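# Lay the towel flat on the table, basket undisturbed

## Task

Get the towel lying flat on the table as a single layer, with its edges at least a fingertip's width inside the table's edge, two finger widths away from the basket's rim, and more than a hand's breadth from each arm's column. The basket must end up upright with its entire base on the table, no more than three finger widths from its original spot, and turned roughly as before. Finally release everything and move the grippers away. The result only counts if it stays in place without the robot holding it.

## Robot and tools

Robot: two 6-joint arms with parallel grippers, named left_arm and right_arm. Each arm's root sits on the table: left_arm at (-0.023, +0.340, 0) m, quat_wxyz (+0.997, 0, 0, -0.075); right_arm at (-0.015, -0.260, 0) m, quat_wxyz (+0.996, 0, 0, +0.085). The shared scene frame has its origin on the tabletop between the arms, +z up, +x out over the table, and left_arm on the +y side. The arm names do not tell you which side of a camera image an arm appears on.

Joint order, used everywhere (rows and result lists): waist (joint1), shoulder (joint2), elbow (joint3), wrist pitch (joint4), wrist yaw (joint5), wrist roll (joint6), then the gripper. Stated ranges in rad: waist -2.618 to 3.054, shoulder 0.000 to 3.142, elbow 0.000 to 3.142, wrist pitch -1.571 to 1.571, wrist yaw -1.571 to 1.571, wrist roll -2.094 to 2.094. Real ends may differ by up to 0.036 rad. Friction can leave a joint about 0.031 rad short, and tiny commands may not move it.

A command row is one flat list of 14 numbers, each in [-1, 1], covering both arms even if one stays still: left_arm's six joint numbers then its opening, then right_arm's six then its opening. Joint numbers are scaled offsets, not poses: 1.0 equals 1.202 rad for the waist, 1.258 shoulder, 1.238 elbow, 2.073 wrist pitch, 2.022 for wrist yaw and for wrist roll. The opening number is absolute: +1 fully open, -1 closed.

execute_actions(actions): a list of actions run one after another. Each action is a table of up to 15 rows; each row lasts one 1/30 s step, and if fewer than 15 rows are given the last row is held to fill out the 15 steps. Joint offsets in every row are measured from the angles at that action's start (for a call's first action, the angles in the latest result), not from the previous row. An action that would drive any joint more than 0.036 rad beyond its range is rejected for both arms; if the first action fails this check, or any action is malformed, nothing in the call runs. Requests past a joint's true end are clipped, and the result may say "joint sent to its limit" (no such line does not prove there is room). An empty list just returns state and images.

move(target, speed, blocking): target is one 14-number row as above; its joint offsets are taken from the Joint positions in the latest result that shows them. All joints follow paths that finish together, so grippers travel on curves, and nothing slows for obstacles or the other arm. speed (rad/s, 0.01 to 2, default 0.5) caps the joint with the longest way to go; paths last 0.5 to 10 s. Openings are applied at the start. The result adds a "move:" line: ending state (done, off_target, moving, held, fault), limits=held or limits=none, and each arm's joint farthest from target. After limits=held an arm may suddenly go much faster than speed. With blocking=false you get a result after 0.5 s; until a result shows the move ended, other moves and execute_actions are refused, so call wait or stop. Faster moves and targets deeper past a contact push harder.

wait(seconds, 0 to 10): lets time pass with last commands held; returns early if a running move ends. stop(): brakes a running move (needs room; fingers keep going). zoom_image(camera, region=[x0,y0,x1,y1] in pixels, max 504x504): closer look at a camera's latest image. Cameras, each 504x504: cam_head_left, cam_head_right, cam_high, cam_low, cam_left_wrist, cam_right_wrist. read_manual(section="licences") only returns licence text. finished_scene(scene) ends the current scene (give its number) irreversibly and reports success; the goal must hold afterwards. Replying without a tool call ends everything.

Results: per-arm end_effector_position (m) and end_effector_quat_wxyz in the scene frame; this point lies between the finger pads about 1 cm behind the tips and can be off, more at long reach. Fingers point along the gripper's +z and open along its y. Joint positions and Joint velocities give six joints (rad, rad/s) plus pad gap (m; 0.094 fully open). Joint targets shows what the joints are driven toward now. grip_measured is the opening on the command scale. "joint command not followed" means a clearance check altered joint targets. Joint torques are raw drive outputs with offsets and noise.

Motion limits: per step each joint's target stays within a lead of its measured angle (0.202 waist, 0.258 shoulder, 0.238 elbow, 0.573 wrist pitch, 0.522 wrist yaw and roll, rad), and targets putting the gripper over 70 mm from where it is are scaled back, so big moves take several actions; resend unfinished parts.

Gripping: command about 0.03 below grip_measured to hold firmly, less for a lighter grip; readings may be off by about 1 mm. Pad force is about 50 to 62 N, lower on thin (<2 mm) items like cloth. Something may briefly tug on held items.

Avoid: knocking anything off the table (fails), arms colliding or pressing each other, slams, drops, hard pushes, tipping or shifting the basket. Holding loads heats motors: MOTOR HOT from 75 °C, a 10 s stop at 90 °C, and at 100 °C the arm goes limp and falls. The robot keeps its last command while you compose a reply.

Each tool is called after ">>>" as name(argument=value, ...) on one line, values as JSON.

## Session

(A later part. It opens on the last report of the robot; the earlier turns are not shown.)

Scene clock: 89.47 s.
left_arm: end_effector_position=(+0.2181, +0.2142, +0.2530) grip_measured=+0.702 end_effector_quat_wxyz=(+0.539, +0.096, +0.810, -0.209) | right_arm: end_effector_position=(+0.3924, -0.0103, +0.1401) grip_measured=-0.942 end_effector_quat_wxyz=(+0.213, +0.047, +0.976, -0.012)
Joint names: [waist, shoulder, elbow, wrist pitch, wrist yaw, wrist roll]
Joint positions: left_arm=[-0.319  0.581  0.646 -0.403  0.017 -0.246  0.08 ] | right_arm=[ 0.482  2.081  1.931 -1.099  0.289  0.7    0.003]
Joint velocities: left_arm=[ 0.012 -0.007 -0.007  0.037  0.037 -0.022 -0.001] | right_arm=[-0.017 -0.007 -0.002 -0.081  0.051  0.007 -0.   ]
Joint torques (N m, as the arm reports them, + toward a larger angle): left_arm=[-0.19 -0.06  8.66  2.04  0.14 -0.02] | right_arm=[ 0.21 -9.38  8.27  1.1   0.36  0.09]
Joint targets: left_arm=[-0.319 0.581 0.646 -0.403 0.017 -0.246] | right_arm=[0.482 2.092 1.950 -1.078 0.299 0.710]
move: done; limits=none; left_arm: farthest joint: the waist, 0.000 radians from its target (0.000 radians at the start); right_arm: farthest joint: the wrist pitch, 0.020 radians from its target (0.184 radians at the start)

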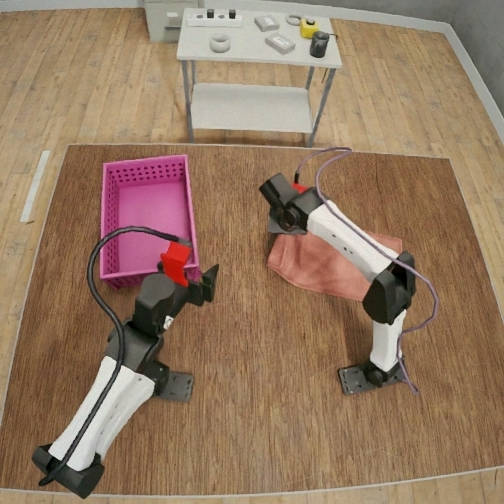

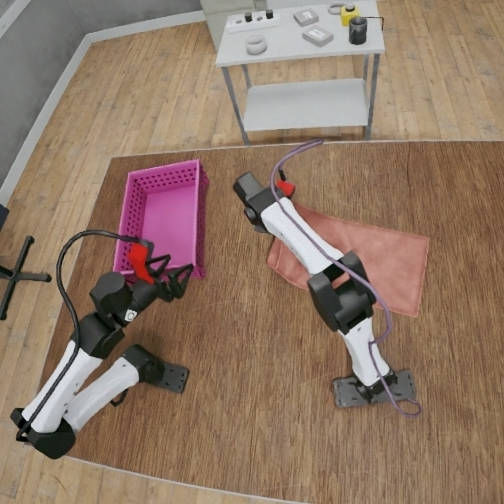

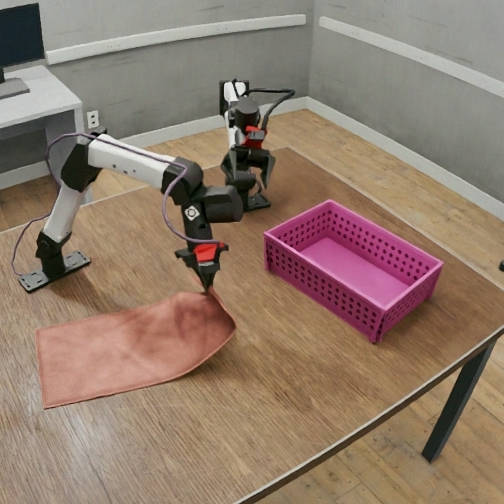

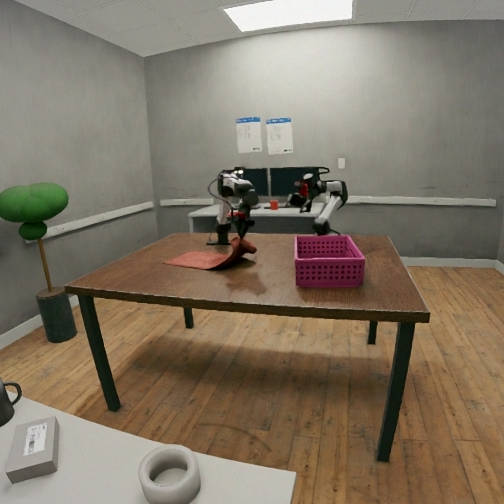

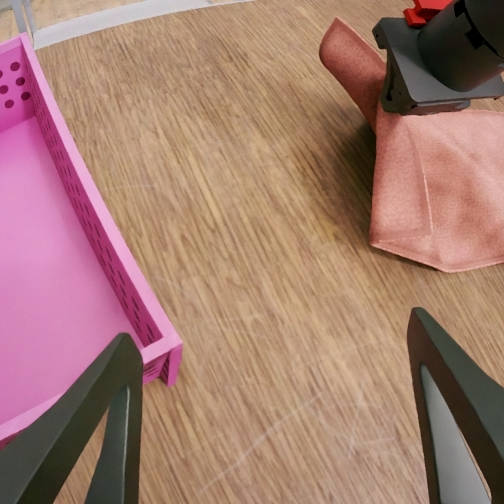

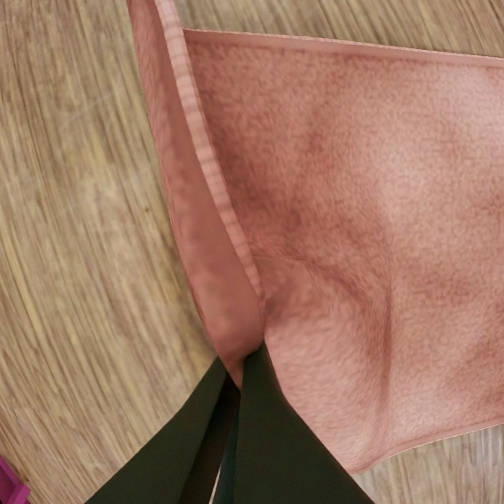

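>>> execute_actions(actions=[])

Scene clock: 91.23 s.
left_arm: end_effector_position=(+0.2181, +0.2142, +0.2530) grip_measured=+0.702 end_effector_quat_wxyz=(+0.539, +0.096, +0.810, -0.209) | right_arm: end_effector_position=(+0.3926, -0.0103, +0.1402) grip_measured=-0.942 end_effector_quat_wxyz=(+0.213, +0.047, +0.976, -0.012)
Joint names: [waist, shoulder, elbow, wrist pitch, wrist yaw, wrist roll]
Joint positions: left_arm=[-0.319  0.581  0.646 -0.403  0.017 -0.246  0.08 ] | right_arm=[ 0.482  2.081  1.931 -1.098  0.29   0.701  0.003]
Joint velocities: left_arm=[-0.007 -0.007 -0.007  0.066  0.022  0.022 -0.002] | right_arm=[-0.007 -0.012 -0.007 -0.022 -0.022  0.007 -0.   ]
Joint torques (N m, as the arm reports them, + toward a larger angle): left_arm=[-0.26 -0.04  8.66  2.07  0.12 -0.01] | right_arm=[ 0.2  -9.45  8.26  1.09  0.37  0.09]
Joint targets: left_arm=[-0.319 0.581 0.646 -0.403 0.017 -0.246] | right_arm=[0.482 2.092 1.950 -1.078 0.300 0.710]

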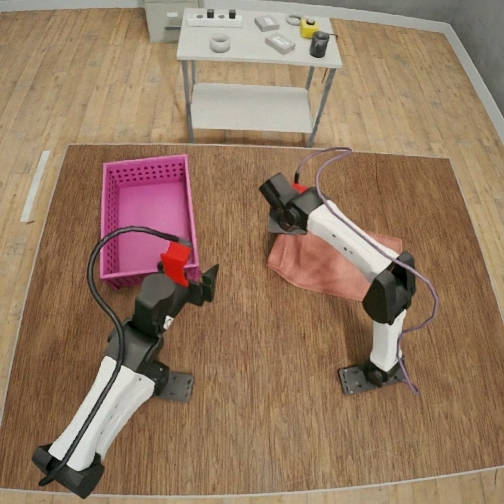

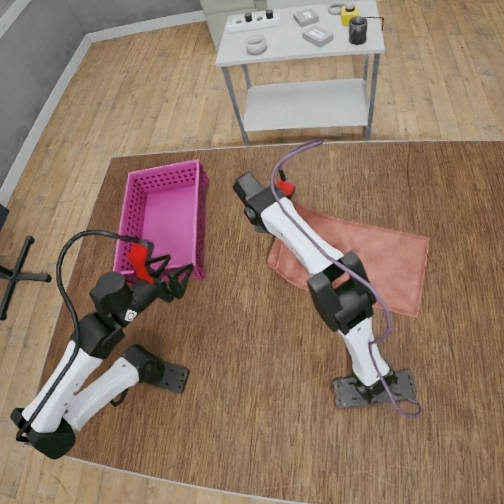

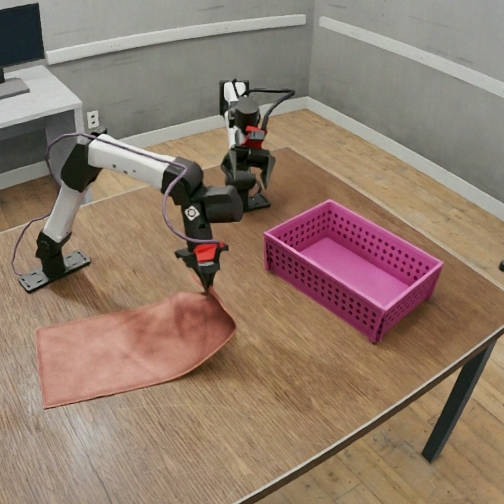

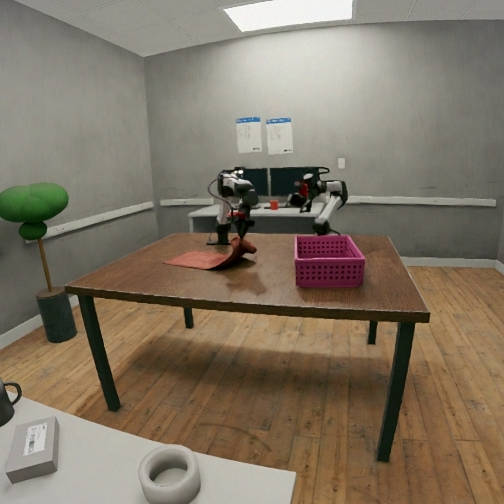

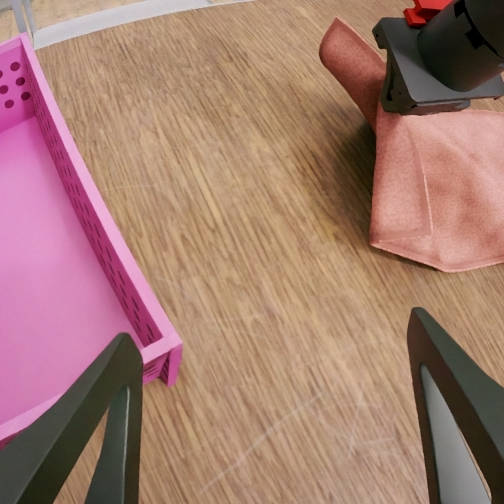

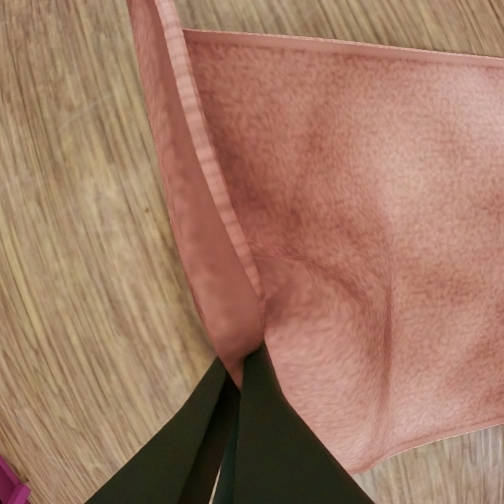

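>>> move(target=[0,0,0,0,0,0,0.7, 0.085,0.12,0.07,0.012,0.04,0.06,-1.0], speed=0.2)

Scene clock: 94.00 s.
left_arm: end_effector_position=(+0.2181, +0.2142, +0.2530) grip_measured=+0.702 end_effector_quat_wxyz=(+0.539, +0.096, +0.810, -0.209) | right_arm: end_effector_position=(+0.3863, +0.0300, +0.1018) grip_measured=-0.942 end_effector_quat_wxyz=(+0.215, +0.054, +0.974, -0.037)
Joint names: [waist, shoulder, elbow, wrist pitch, wrist yaw, wrist roll]
Joint positions: left_arm=[-0.319  0.581  0.646 -0.403  0.017 -0.246  0.08 ] | right_arm=[ 0.578  2.219  1.998 -1.091  0.361  0.812  0.003]
Joint velocities: left_arm=[ 0.007  0.002  0.017 -0.022 -0.037  0.037  0.001] | right_arm=[-0.017 -0.017 -0.012  0.066  0.022 -0.051 -0.   ]
Joint torques (N m, as the arm reports them, + toward a larger angle): left_arm=[-0.21  0.06  8.65  2.06  0.13 -0.01] | right_arm=[  0.64 -10.21   8.18   0.94   0.41   0.08]
Joint targets: left_arm=[-0.319 0.581 0.646 -0.403 0.017 -0.246] | right_arm=[0.584 2.232 2.017 -1.074 0.371 0.822]
move: done; limits=none; left_arm: farthest joint: the waist, 0.000 radians from its target (0.000 radians at the start); right_arm: farthest joint: the elbow, 0.020 radians from its target (0.087 radians at the start)

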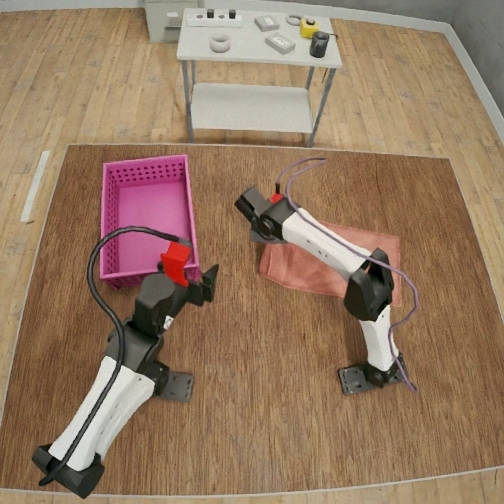

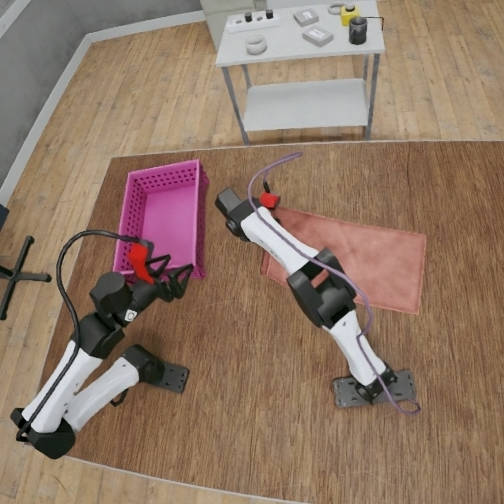

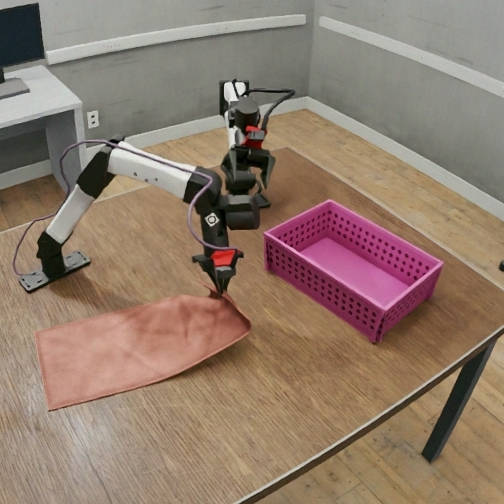

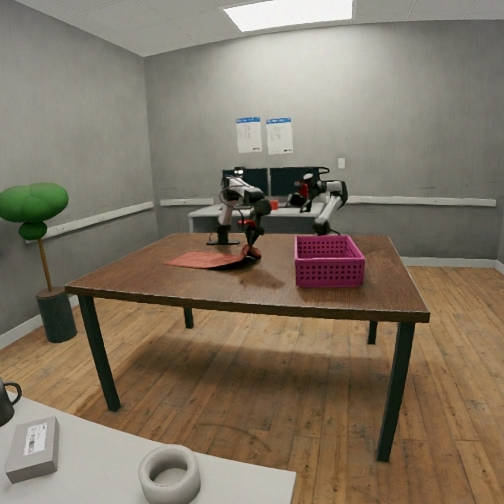

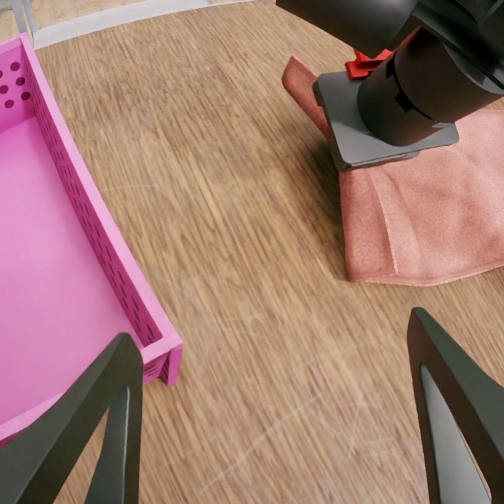

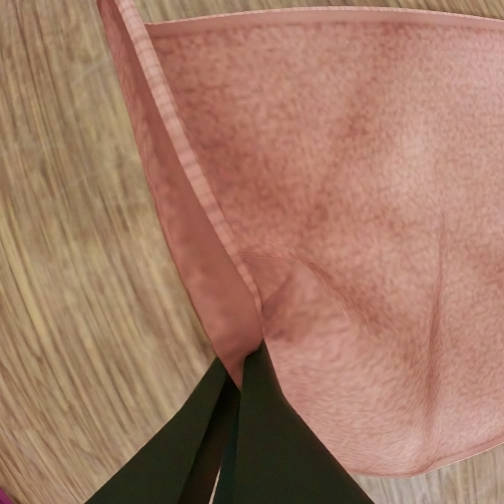

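>>> move(target=[0,0,0,0,0,0,0.7, 0.048,0.125,0.023,0.128,0.074,0.073,-1.0], speed=0.2)

Scene clock: 97.27 s.
left_arm: end_effector_position=(+0.2181, +0.2142, +0.2530) grip_measured=+0.702 end_effector_quat_wxyz=(+0.539, +0.096, +0.810, -0.209) | right_arm: end_effector_position=(+0.4212, +0.0687, +0.0624) grip_measured=-0.942 end_effector_quat_wxyz=(+0.303, +0.119, +0.945, -0.018)
Joint names: [waist, shoulder, elbow, wrist pitch, wrist yaw, wrist roll]
Joint positions: left_arm=[-0.319  0.581  0.646 -0.403  0.017 -0.246  0.08 ] | right_arm=[ 0.627  2.36   2.008 -0.845  0.501  0.95   0.003]
Joint velocities: left_arm=[ 0.002  0.002 -0.012 -0.022  0.007  0.007  0.001] | right_arm=[-0.002 -0.022  0.002  0.022  0.007  0.051 -0.001]
Joint torques (N m, as the arm reports them, + toward a larger angle): left_arm=[-0.13 -0.01  8.78  2.04  0.13 -0.01] | right_arm=[  0.87 -11.05   8.19   1.12   0.47   0.09]
Joint targets: left_arm=[-0.319 0.581 0.646 -0.403 0.017 -0.246] | right_arm=[0.636 2.376 2.026 -0.826 0.511 0.960]
move: done; limits=none; left_arm: farthest joint: the waist, 0.000 radians from its target (0.000 radians at the start); right_arm: farthest joint: the wrist pitch, 0.020 radians from its target (0.265 radians at the start)

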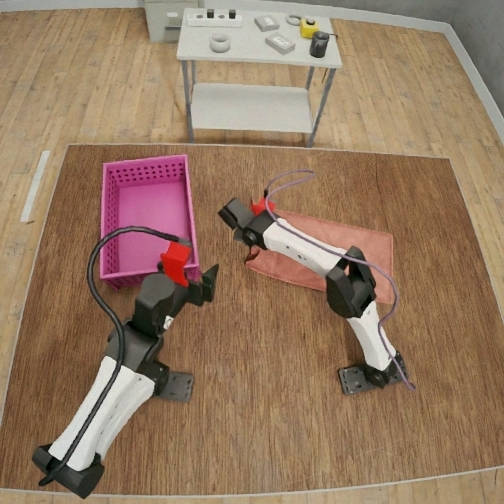

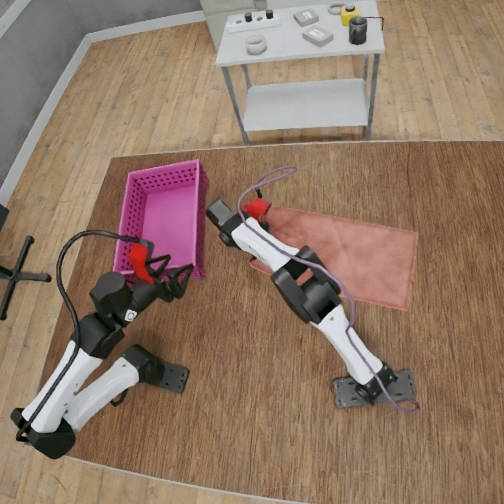

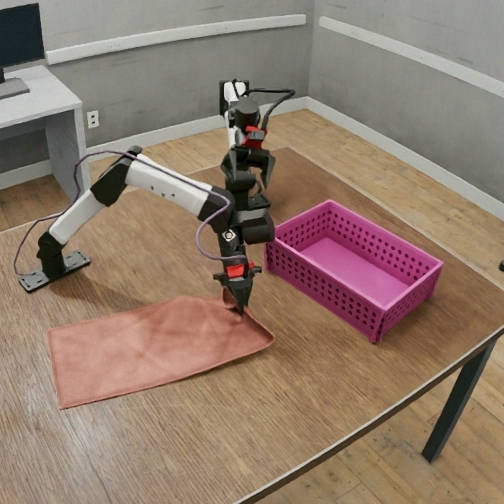

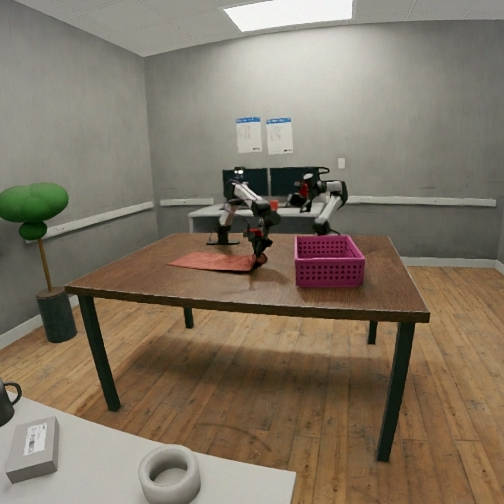

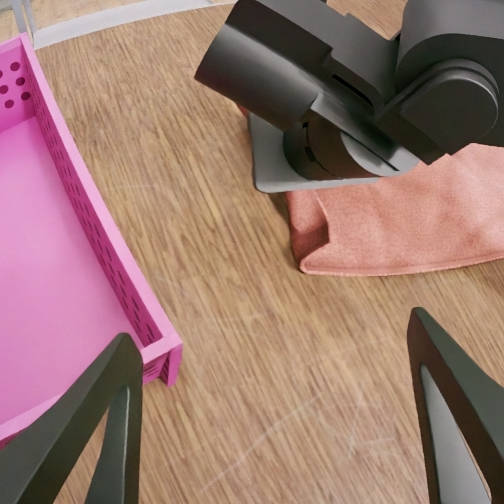

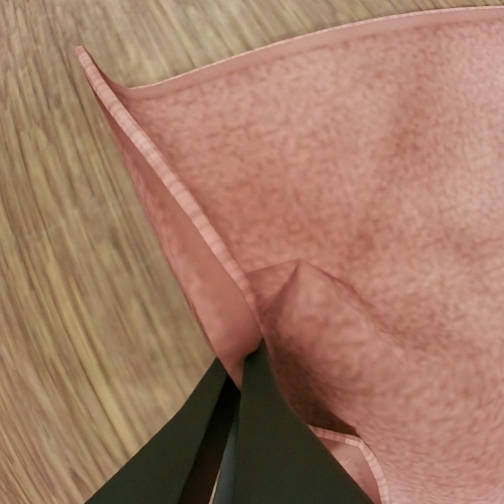

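>>> move(target=[0,-0.14,0,-0.085,0,0,0.7, 0.067,0.086,0.019,0.05,0.128,0.064,-1.0], speed=0.2)

Scene clock: 100.50 s.
left_arm: end_effector_position=(+0.1880, +0.2295, +0.2555) grip_measured=+0.702 end_effector_quat_wxyz=(+0.543, +0.095, +0.807, -0.210) | right_arm: end_effector_position=(+0.4243, +0.0786, +0.0441) grip_measured=-0.942 end_effector_quat_wxyz=(+0.393, +0.158, +0.903, -0.064)
Joint names: [waist, shoulder, elbow, wrist pitch, wrist yaw, wrist roll]
Joint positions: left_arm=[-0.319  0.425  0.646 -0.549  0.017 -0.246  0.08 ] | right_arm=[ 0.699  2.452  2.008 -0.76   0.751  1.07   0.003]
Joint velocities: left_arm=[-0.012  0.002 -0.012 -0.007  0.095 -0.037 -0.001] | right_arm=[-0.002 -0.007  0.002 -0.037  0.066  0.051 -0.001]
Joint torques (N m, as the arm reports them, + toward a larger angle): left_arm=[-0.2  -0.37  8.22  1.8   0.13  0.  ] | right_arm=[  0.85 -11.46   8.49   1.06   0.58   0.09]
Joint targets: left_arm=[-0.319 0.405 0.646 -0.579 0.017 -0.246] | right_arm=[0.708 2.468 2.032 -0.742 0.760 1.080]
move: off_target (left_arm, right_arm); limits=none; left_arm: farthest joint: the wrist pitch, 0.030 radians from its target (0.176 radians at the start); right_arm: farthest joint: the elbow, 0.023 radians from its target (0.023 radians at the start)

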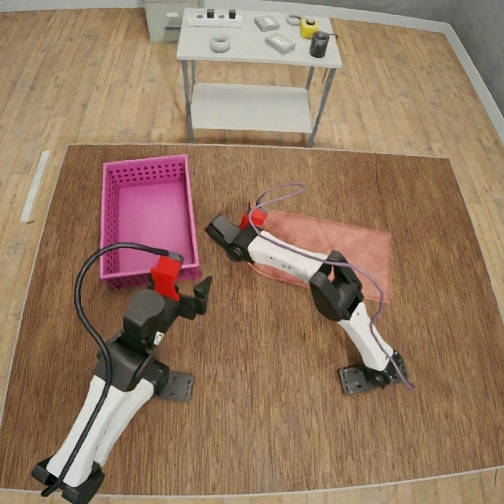

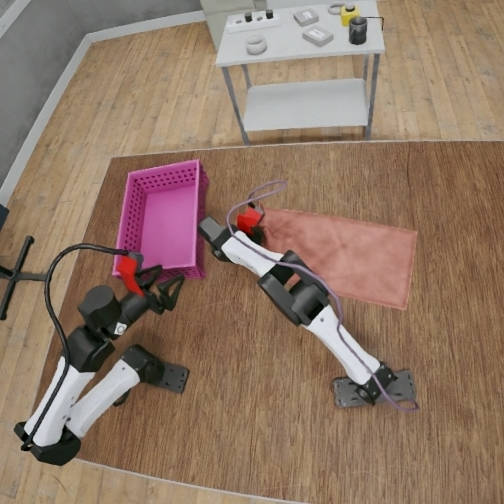

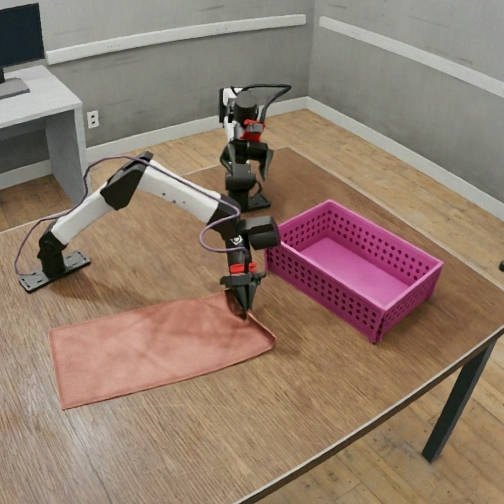

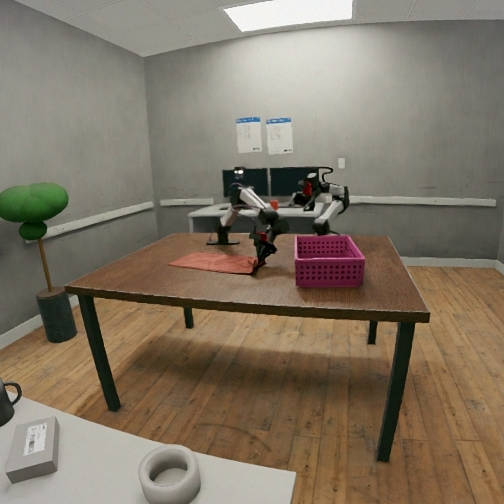

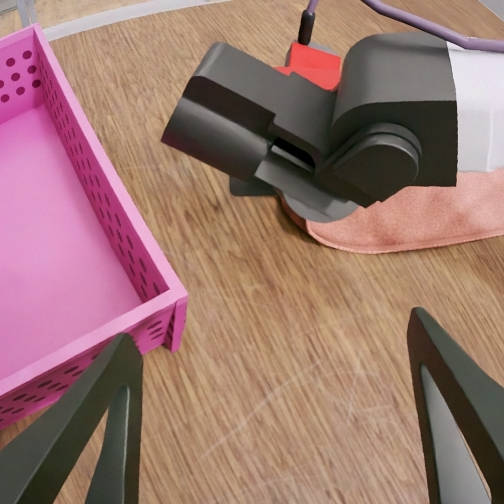

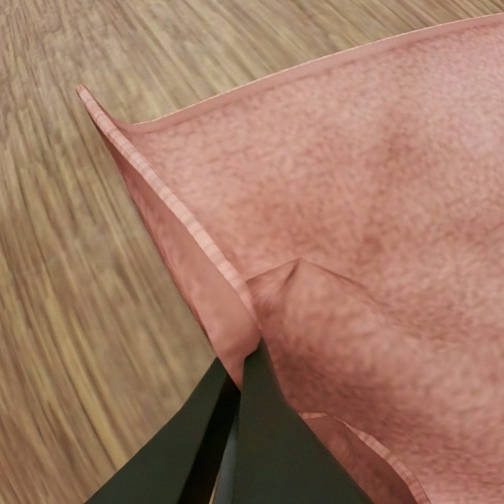

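>>> execute_actions(actions=[[[0,0,0,0,0,0,0.7,0.007,0.012,0.019,0.009,0.004,0.005,-0.93],[0,0,0,0,0,0,0.7,0.007,0.012,0.019,0.009,0.004,0.005,-0.9],[0,0,0,0,0,0,0.7,0.007,0.012,0.019,0.009,0.004,0.005,-0.87],[0,0,0,0,0,0,0.7,0.007,0.012,0.019,0.009,0.004,0.005,-0.84],[0,0,0,0,0,0,0.7,0.007,0.012,0.019,0.009,0.004,0.005,-0.8],[0,0,0,0,0,0,0.7,0.007,0.012,0.019,0.009,0.004,0.005,-0.76],[0,0,0,0,0,0,0.7,0.007,0.012,0.019,0.009,0.004,0.005,-0.72],[0,0,0,0,0,0,0.7,0.007,0.012,0.019,0.009,0.004,0.005,-0.68],[0,0,0,0,0,0,0.7,0.007,0.012,0.019,0.009,0.004,0.005,-0.64],[0,0,0,0,0,0,0.7,0.007,0.012,0.019,0.009,0.004,0.005,-0.6],[0,0,0,0,0,0,0.7,0.007,0.012,0.019,0.009,0.004,0.005,-0.56],[0,0,0,0,0,0,0.7,0.007,0.012,0.019,0.009,0.004,0.005,-0.52],[0,0,0,0,0,0,0.7,0.007,0.012,0.019,0.009,0.004,0.005,-0.5]],[[0,0,0,0,0,0,0.7,0,0,0,0,0,0,-0.5]]])

Scene clock: 103.27 s.
left_arm: end_effector_position=(+0.1880, +0.2295, +0.2554) grip_measured=+0.702 end_effector_quat_wxyz=(+0.543, +0.095, +0.808, -0.210) | right_arm: end_effector_position=(+0.4249, +0.0793, +0.0445) grip_measured=-0.503 end_effector_quat_wxyz=(+0.395, +0.160, +0.903, -0.062)
Joint names: [waist, shoulder, elbow, wrist pitch, wrist yaw, wrist roll]
Joint positions: left_arm=[-0.319  0.425  0.646 -0.55   0.017 -0.246  0.08 ] | right_arm=[ 0.699  2.452  2.008 -0.755  0.751  1.071  0.023]
Joint velocities: left_arm=[ 0.012  0.027 -0.022 -0.007 -0.022  0.022  0.   ] | right_arm=[-0.007 -0.002  0.002 -0.007  0.037  0.037  0.   ]
Joint torques (N m, as the arm reports them, + toward a larger angle): left_arm=[-0.16  1.49  8.27  2.06  0.1  -0.02] | right_arm=[  0.16 -12.61   6.69   0.92   0.48  -0.02]
Joint targets: left_arm=[-0.319 0.425 0.646 -0.550 0.017 -0.246] | right_arm=[0.699 2.452 2.008 -0.755 0.751 1.071]

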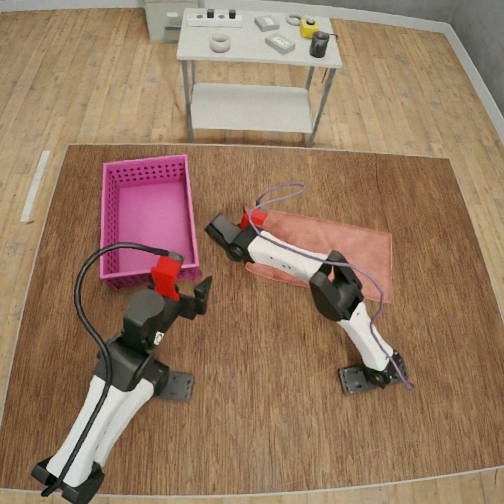

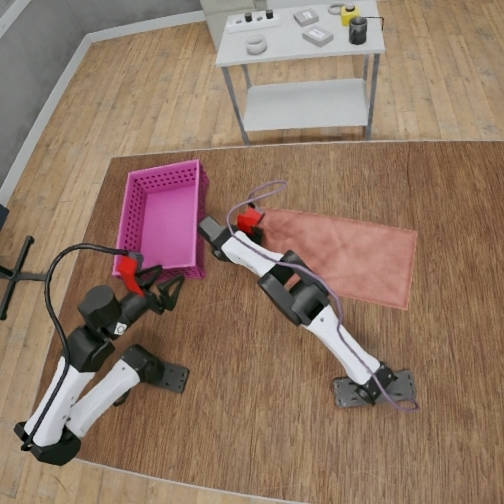

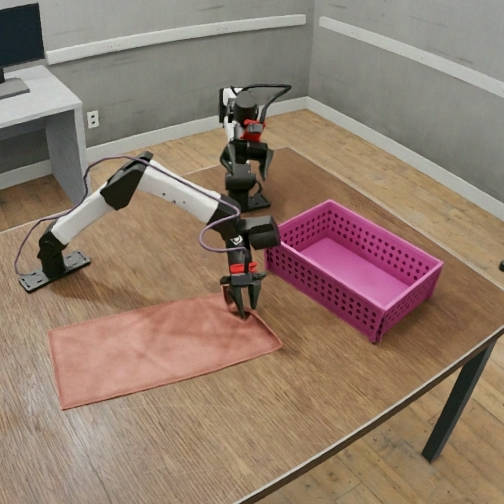

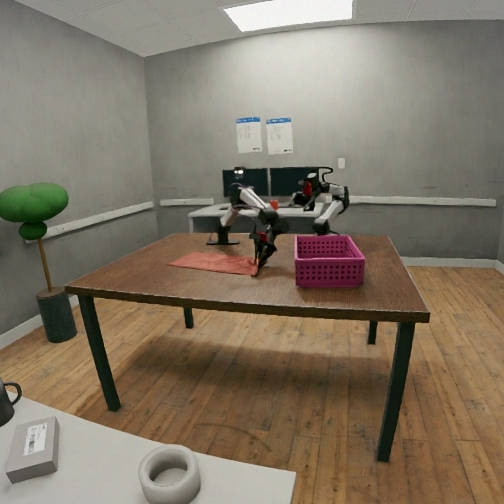

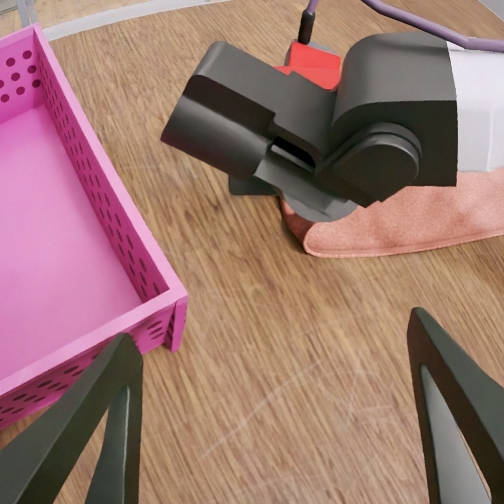

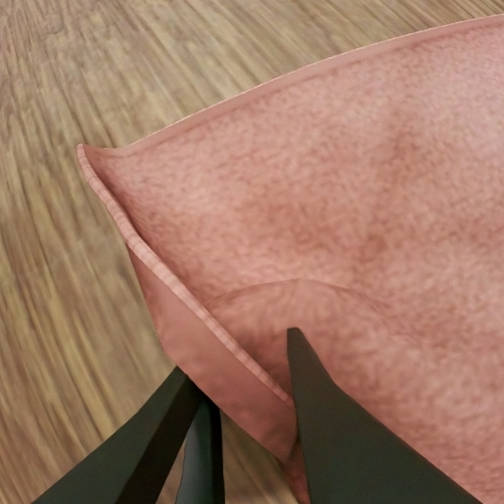

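>>> move(target=[0,0,0,0,0,0,0.7, 0.03,-0.13,0,0,0,0,-0.5], speed=0.15)

Scene clock: 105.17 s.
left_arm: end_effector_position=(+0.1880, +0.2295, +0.2554) grip_measured=+0.702 end_effector_quat_wxyz=(+0.543, +0.095, +0.808, -0.210) | right_arm: end_effector_position=(+0.4183, +0.0945, +0.1261) grip_measured=-0.503 end_effector_quat_wxyz=(+0.429, +0.174, +0.886, +0.005)
Joint names: [waist, shoulder, elbow, wrist pitch, wrist yaw, wrist roll]
Joint positions: left_arm=[-0.319  0.425  0.646 -0.55   0.017 -0.246  0.08 ] | right_arm=[ 0.726  2.297  2.008 -0.755  0.751  1.071  0.023]
Joint velocities: left_arm=[-0.027 -0.007 -0.002 -0.037 -0.066  0.022 -0.   ] | right_arm=[-0.017  0.002 -0.007 -0.022 -0.007  0.081 -0.001]
Joint torques (N m, as the arm reports them, + toward a larger angle): left_arm=[-0.18  1.38  8.27  2.05  0.13 -0.01] | right_arm=[  1.   -12.58   7.02   1.14   0.45  -0.03]
Joint targets: left_arm=[-0.319 0.425 0.646 -0.550 0.017 -0.246] | right_arm=[0.735 2.288 2.008 -0.755 0.751 1.071]
move: done; limits=none; left_arm: farthest joint: the waist, 0.000 radians from its target (0.000 radians at the start); right_arm: farthest joint: the waist, 0.009 radians from its target (0.036 radians at the start)

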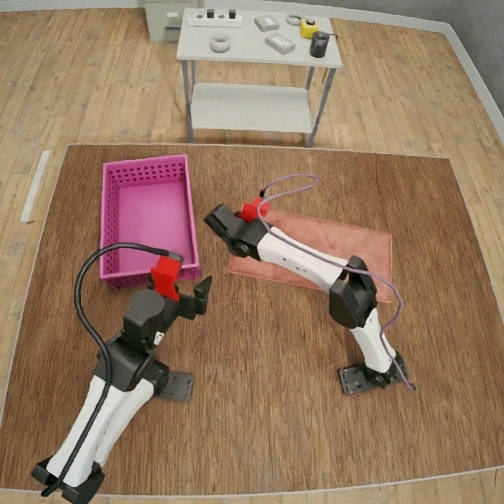

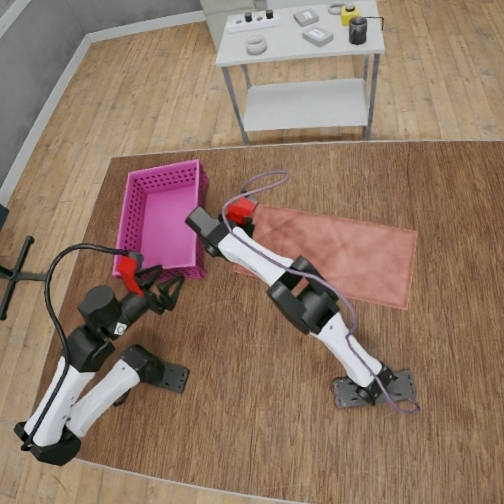

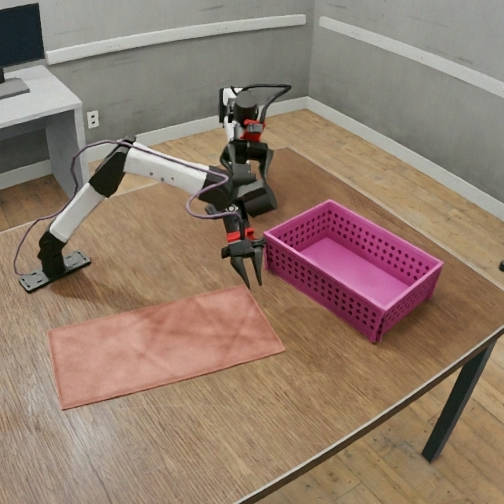

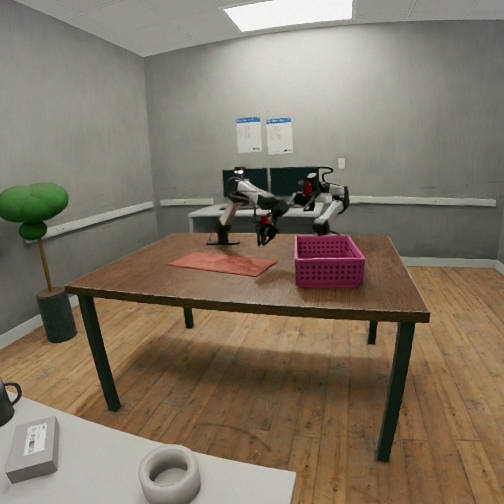

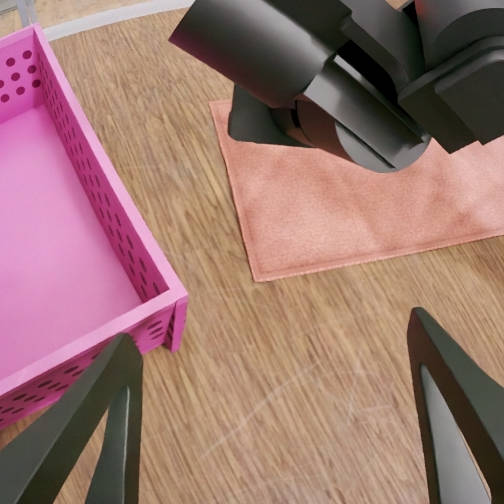

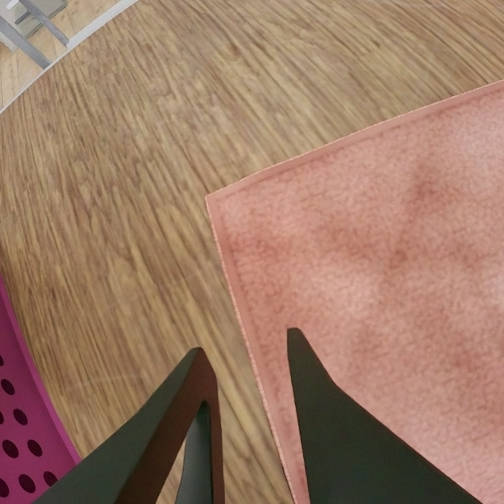

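>>> move(target=[0,0,0,0,0,0,0.7, -1.0,-1.0,-0.85,0.12,-0.371,-0.53,0.5], speed=0.8)

>>> move(target=[0,0,0,0,0,0,0.7, -0.3,-0.4,-0.3,0,0,0,0.5], speed=0.7)

Scene clock: 109.27 s.
left_arm: end_effector_position=(+0.1880, +0.2295, +0.2554) grip_measured=+0.702 end_effector_quat_wxyz=(+0.543, +0.095, +0.808, -0.210) | right_arm: end_effector_position=(+0.3097, -0.3610, +0.2446) grip_measured=+0.497 end_effector_quat_wxyz=(+0.461, +0.137, +0.874, -0.071)
Joint names: [waist, shoulder, elbow, wrist pitch, wrist yaw, wrist roll]
Joint positions: left_arm=[-0.319  0.425  0.646 -0.55   0.017 -0.246  0.08 ] | right_arm=[-0.467  1.051  0.974 -0.524  0.009  0.01   0.07 ]
Joint velocities: left_arm=[ 0.007  0.002  0.012  0.022 -0.037  0.022 -0.001] | right_arm=[ 0.012  0.002  0.007 -0.022  0.022 -0.051 -0.001]
Joint torques (N m, as the arm reports them, + toward a larger angle): left_arm=[-0.14  1.46  8.31  2.07  0.13  0.01] | right_arm=[-0.56 -3.09  6.29  1.98 -0.04 -0.15]
Joint targets: left_arm=[-0.319 0.425 0.646 -0.550 0.017 -0.246] | right_arm=[-0.476 1.039 0.956 -0.507 0.001 -0.001]
move: done; limits=none; left_arm: farthest joint: the waist, 0.000 radians from its target (0.000 radians at the start); right_arm: farthest joint: the elbow, 0.018 radians from its target (1.053 radians at the start)

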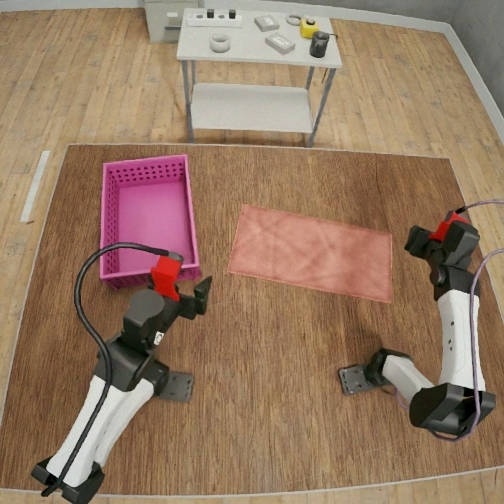

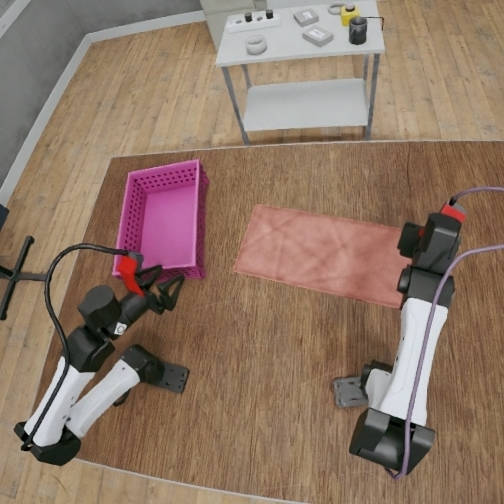

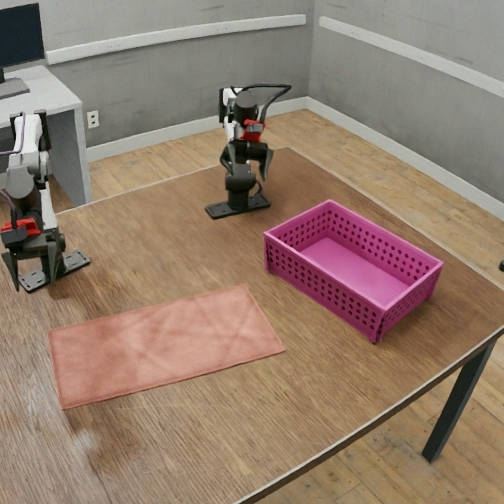

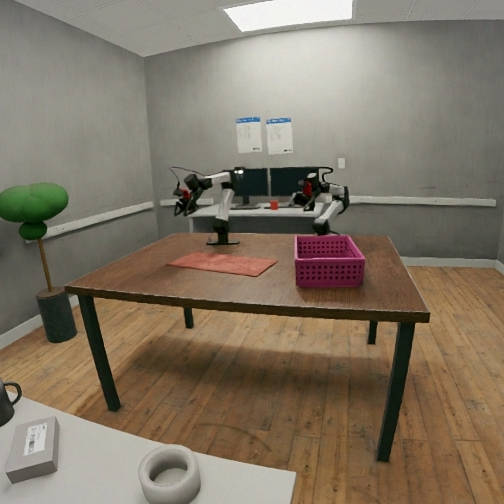

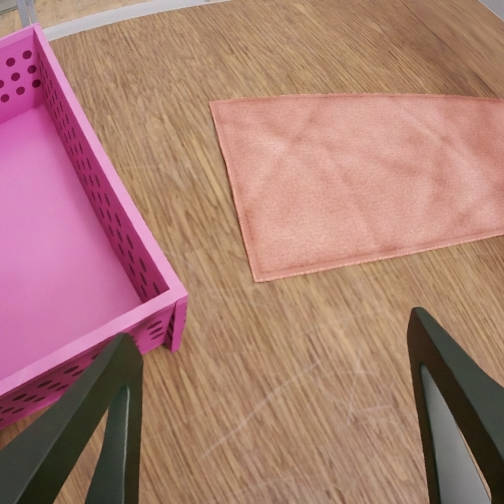

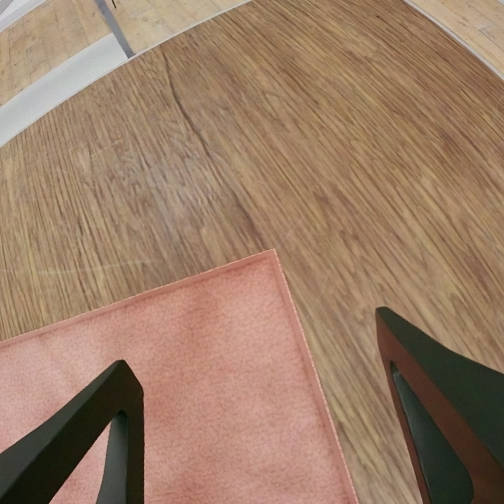

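Scene clock: 110.40 s.
left_arm: end_effector_position=(+0.1880, +0.2295, +0.2554) grip_measured=+0.702 end_effector_quat_wxyz=(+0.543, +0.095, +0.808, -0.210) | right_arm: end_effector_position=(+0.1891, -0.4163, +0.2172) grip_measured=+0.497 end_effector_quat_wxyz=(+0.496, +0.277, +0.806, -0.167)
Joint names: [waist, shoulder, elbow, wrist pitch, wrist yaw, wrist roll]
Joint positions: left_arm=[-0.319  0.425  0.646 -0.55   0.017 -0.246  0.08 ] | right_arm=[-0.818  0.564  0.62  -0.524  0.007  0.01   0.07 ]
Joint velocities: left_arm=[-0.007 -0.027  0.017 -0.007  0.037 -0.066  0.   ] | right_arm=[-0.007  0.002 -0.007 -0.037  0.022 -0.007  0.001]
Joint torques (N m, as the arm reports them, + toward a larger angle): left_arm=[-0.23  1.43  8.36  2.05  0.12  0.  ] | right_arm=[-0.66 -0.23  6.25  1.94  0.04 -0.03]
Joint targets: left_arm=[-0.319 0.425 0.646 -0.550 0.017 -0.246] | right_arm=[-0.828 0.548 0.603 -0.524 0.008 0.010]
move: done; limits=none; left_arm: farthest joint: the waist, 0.000 radians from its target (0.000 radians at the start); right_arm: farthest joint: the elbow, 0.017 radians from its target (0.371 radians at the start)

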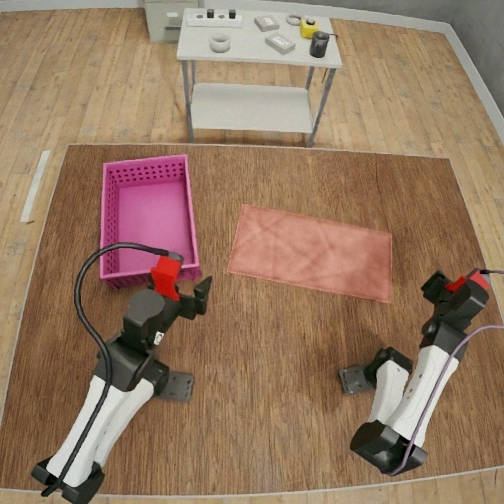

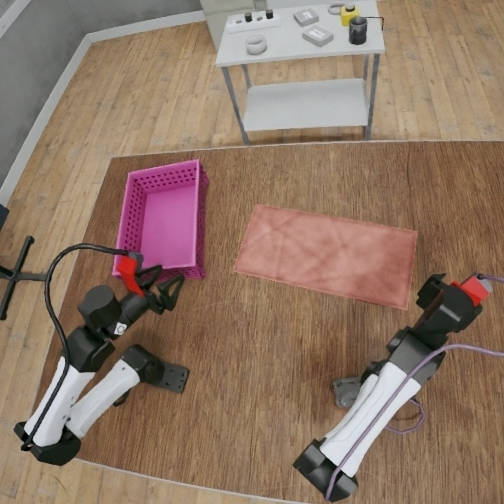

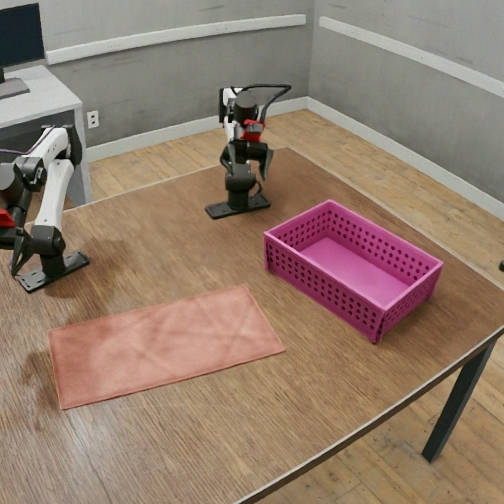

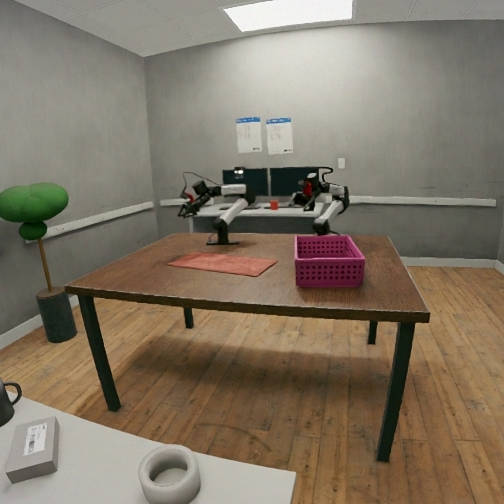

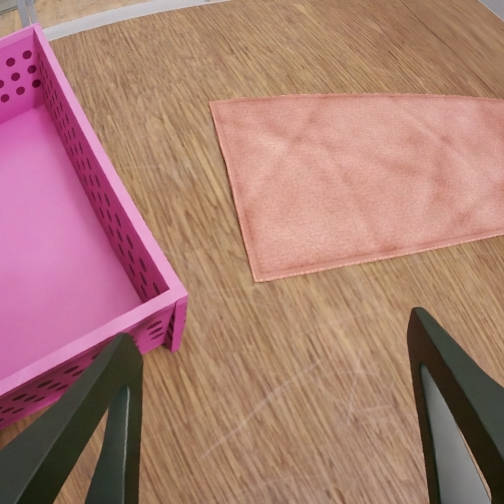

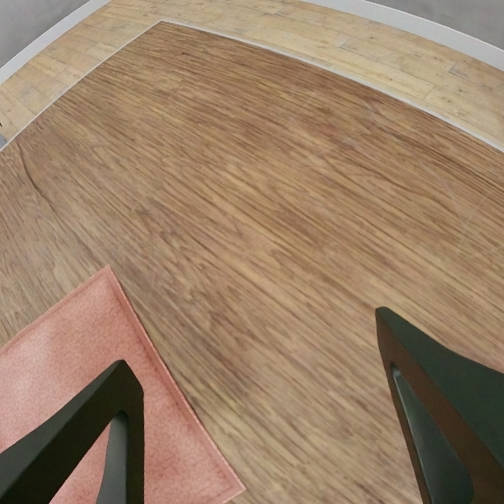

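>>> zoom_image(camera="cam_head_left", region=[180, 180, 430, 400])

>>> zoom_image(camera="cam_high", region=[10, 230, 310, 420])

Region (180, 180, 430, 400) of cam_head_left's 504x504 image, scaled by 2.016, with more detail than that image has; it fills the top 444 rows of this view, and the rest is white.

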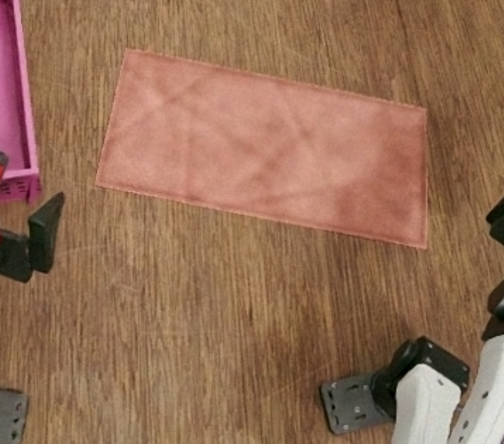

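Region (10, 230, 310, 420) of cam_high's 504x504 image, scaled by 1.680, with more detail than that image has; it fills the top 319 rows of this view, and the rest is white.

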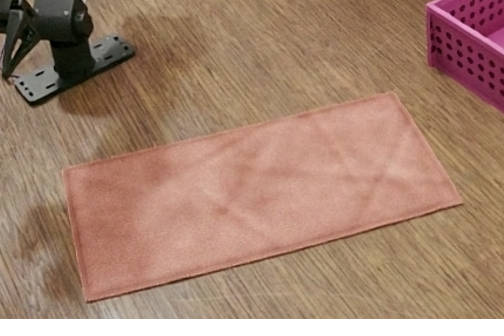

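>>> finished_scene(scene=2)

The scene is finished: the task was done.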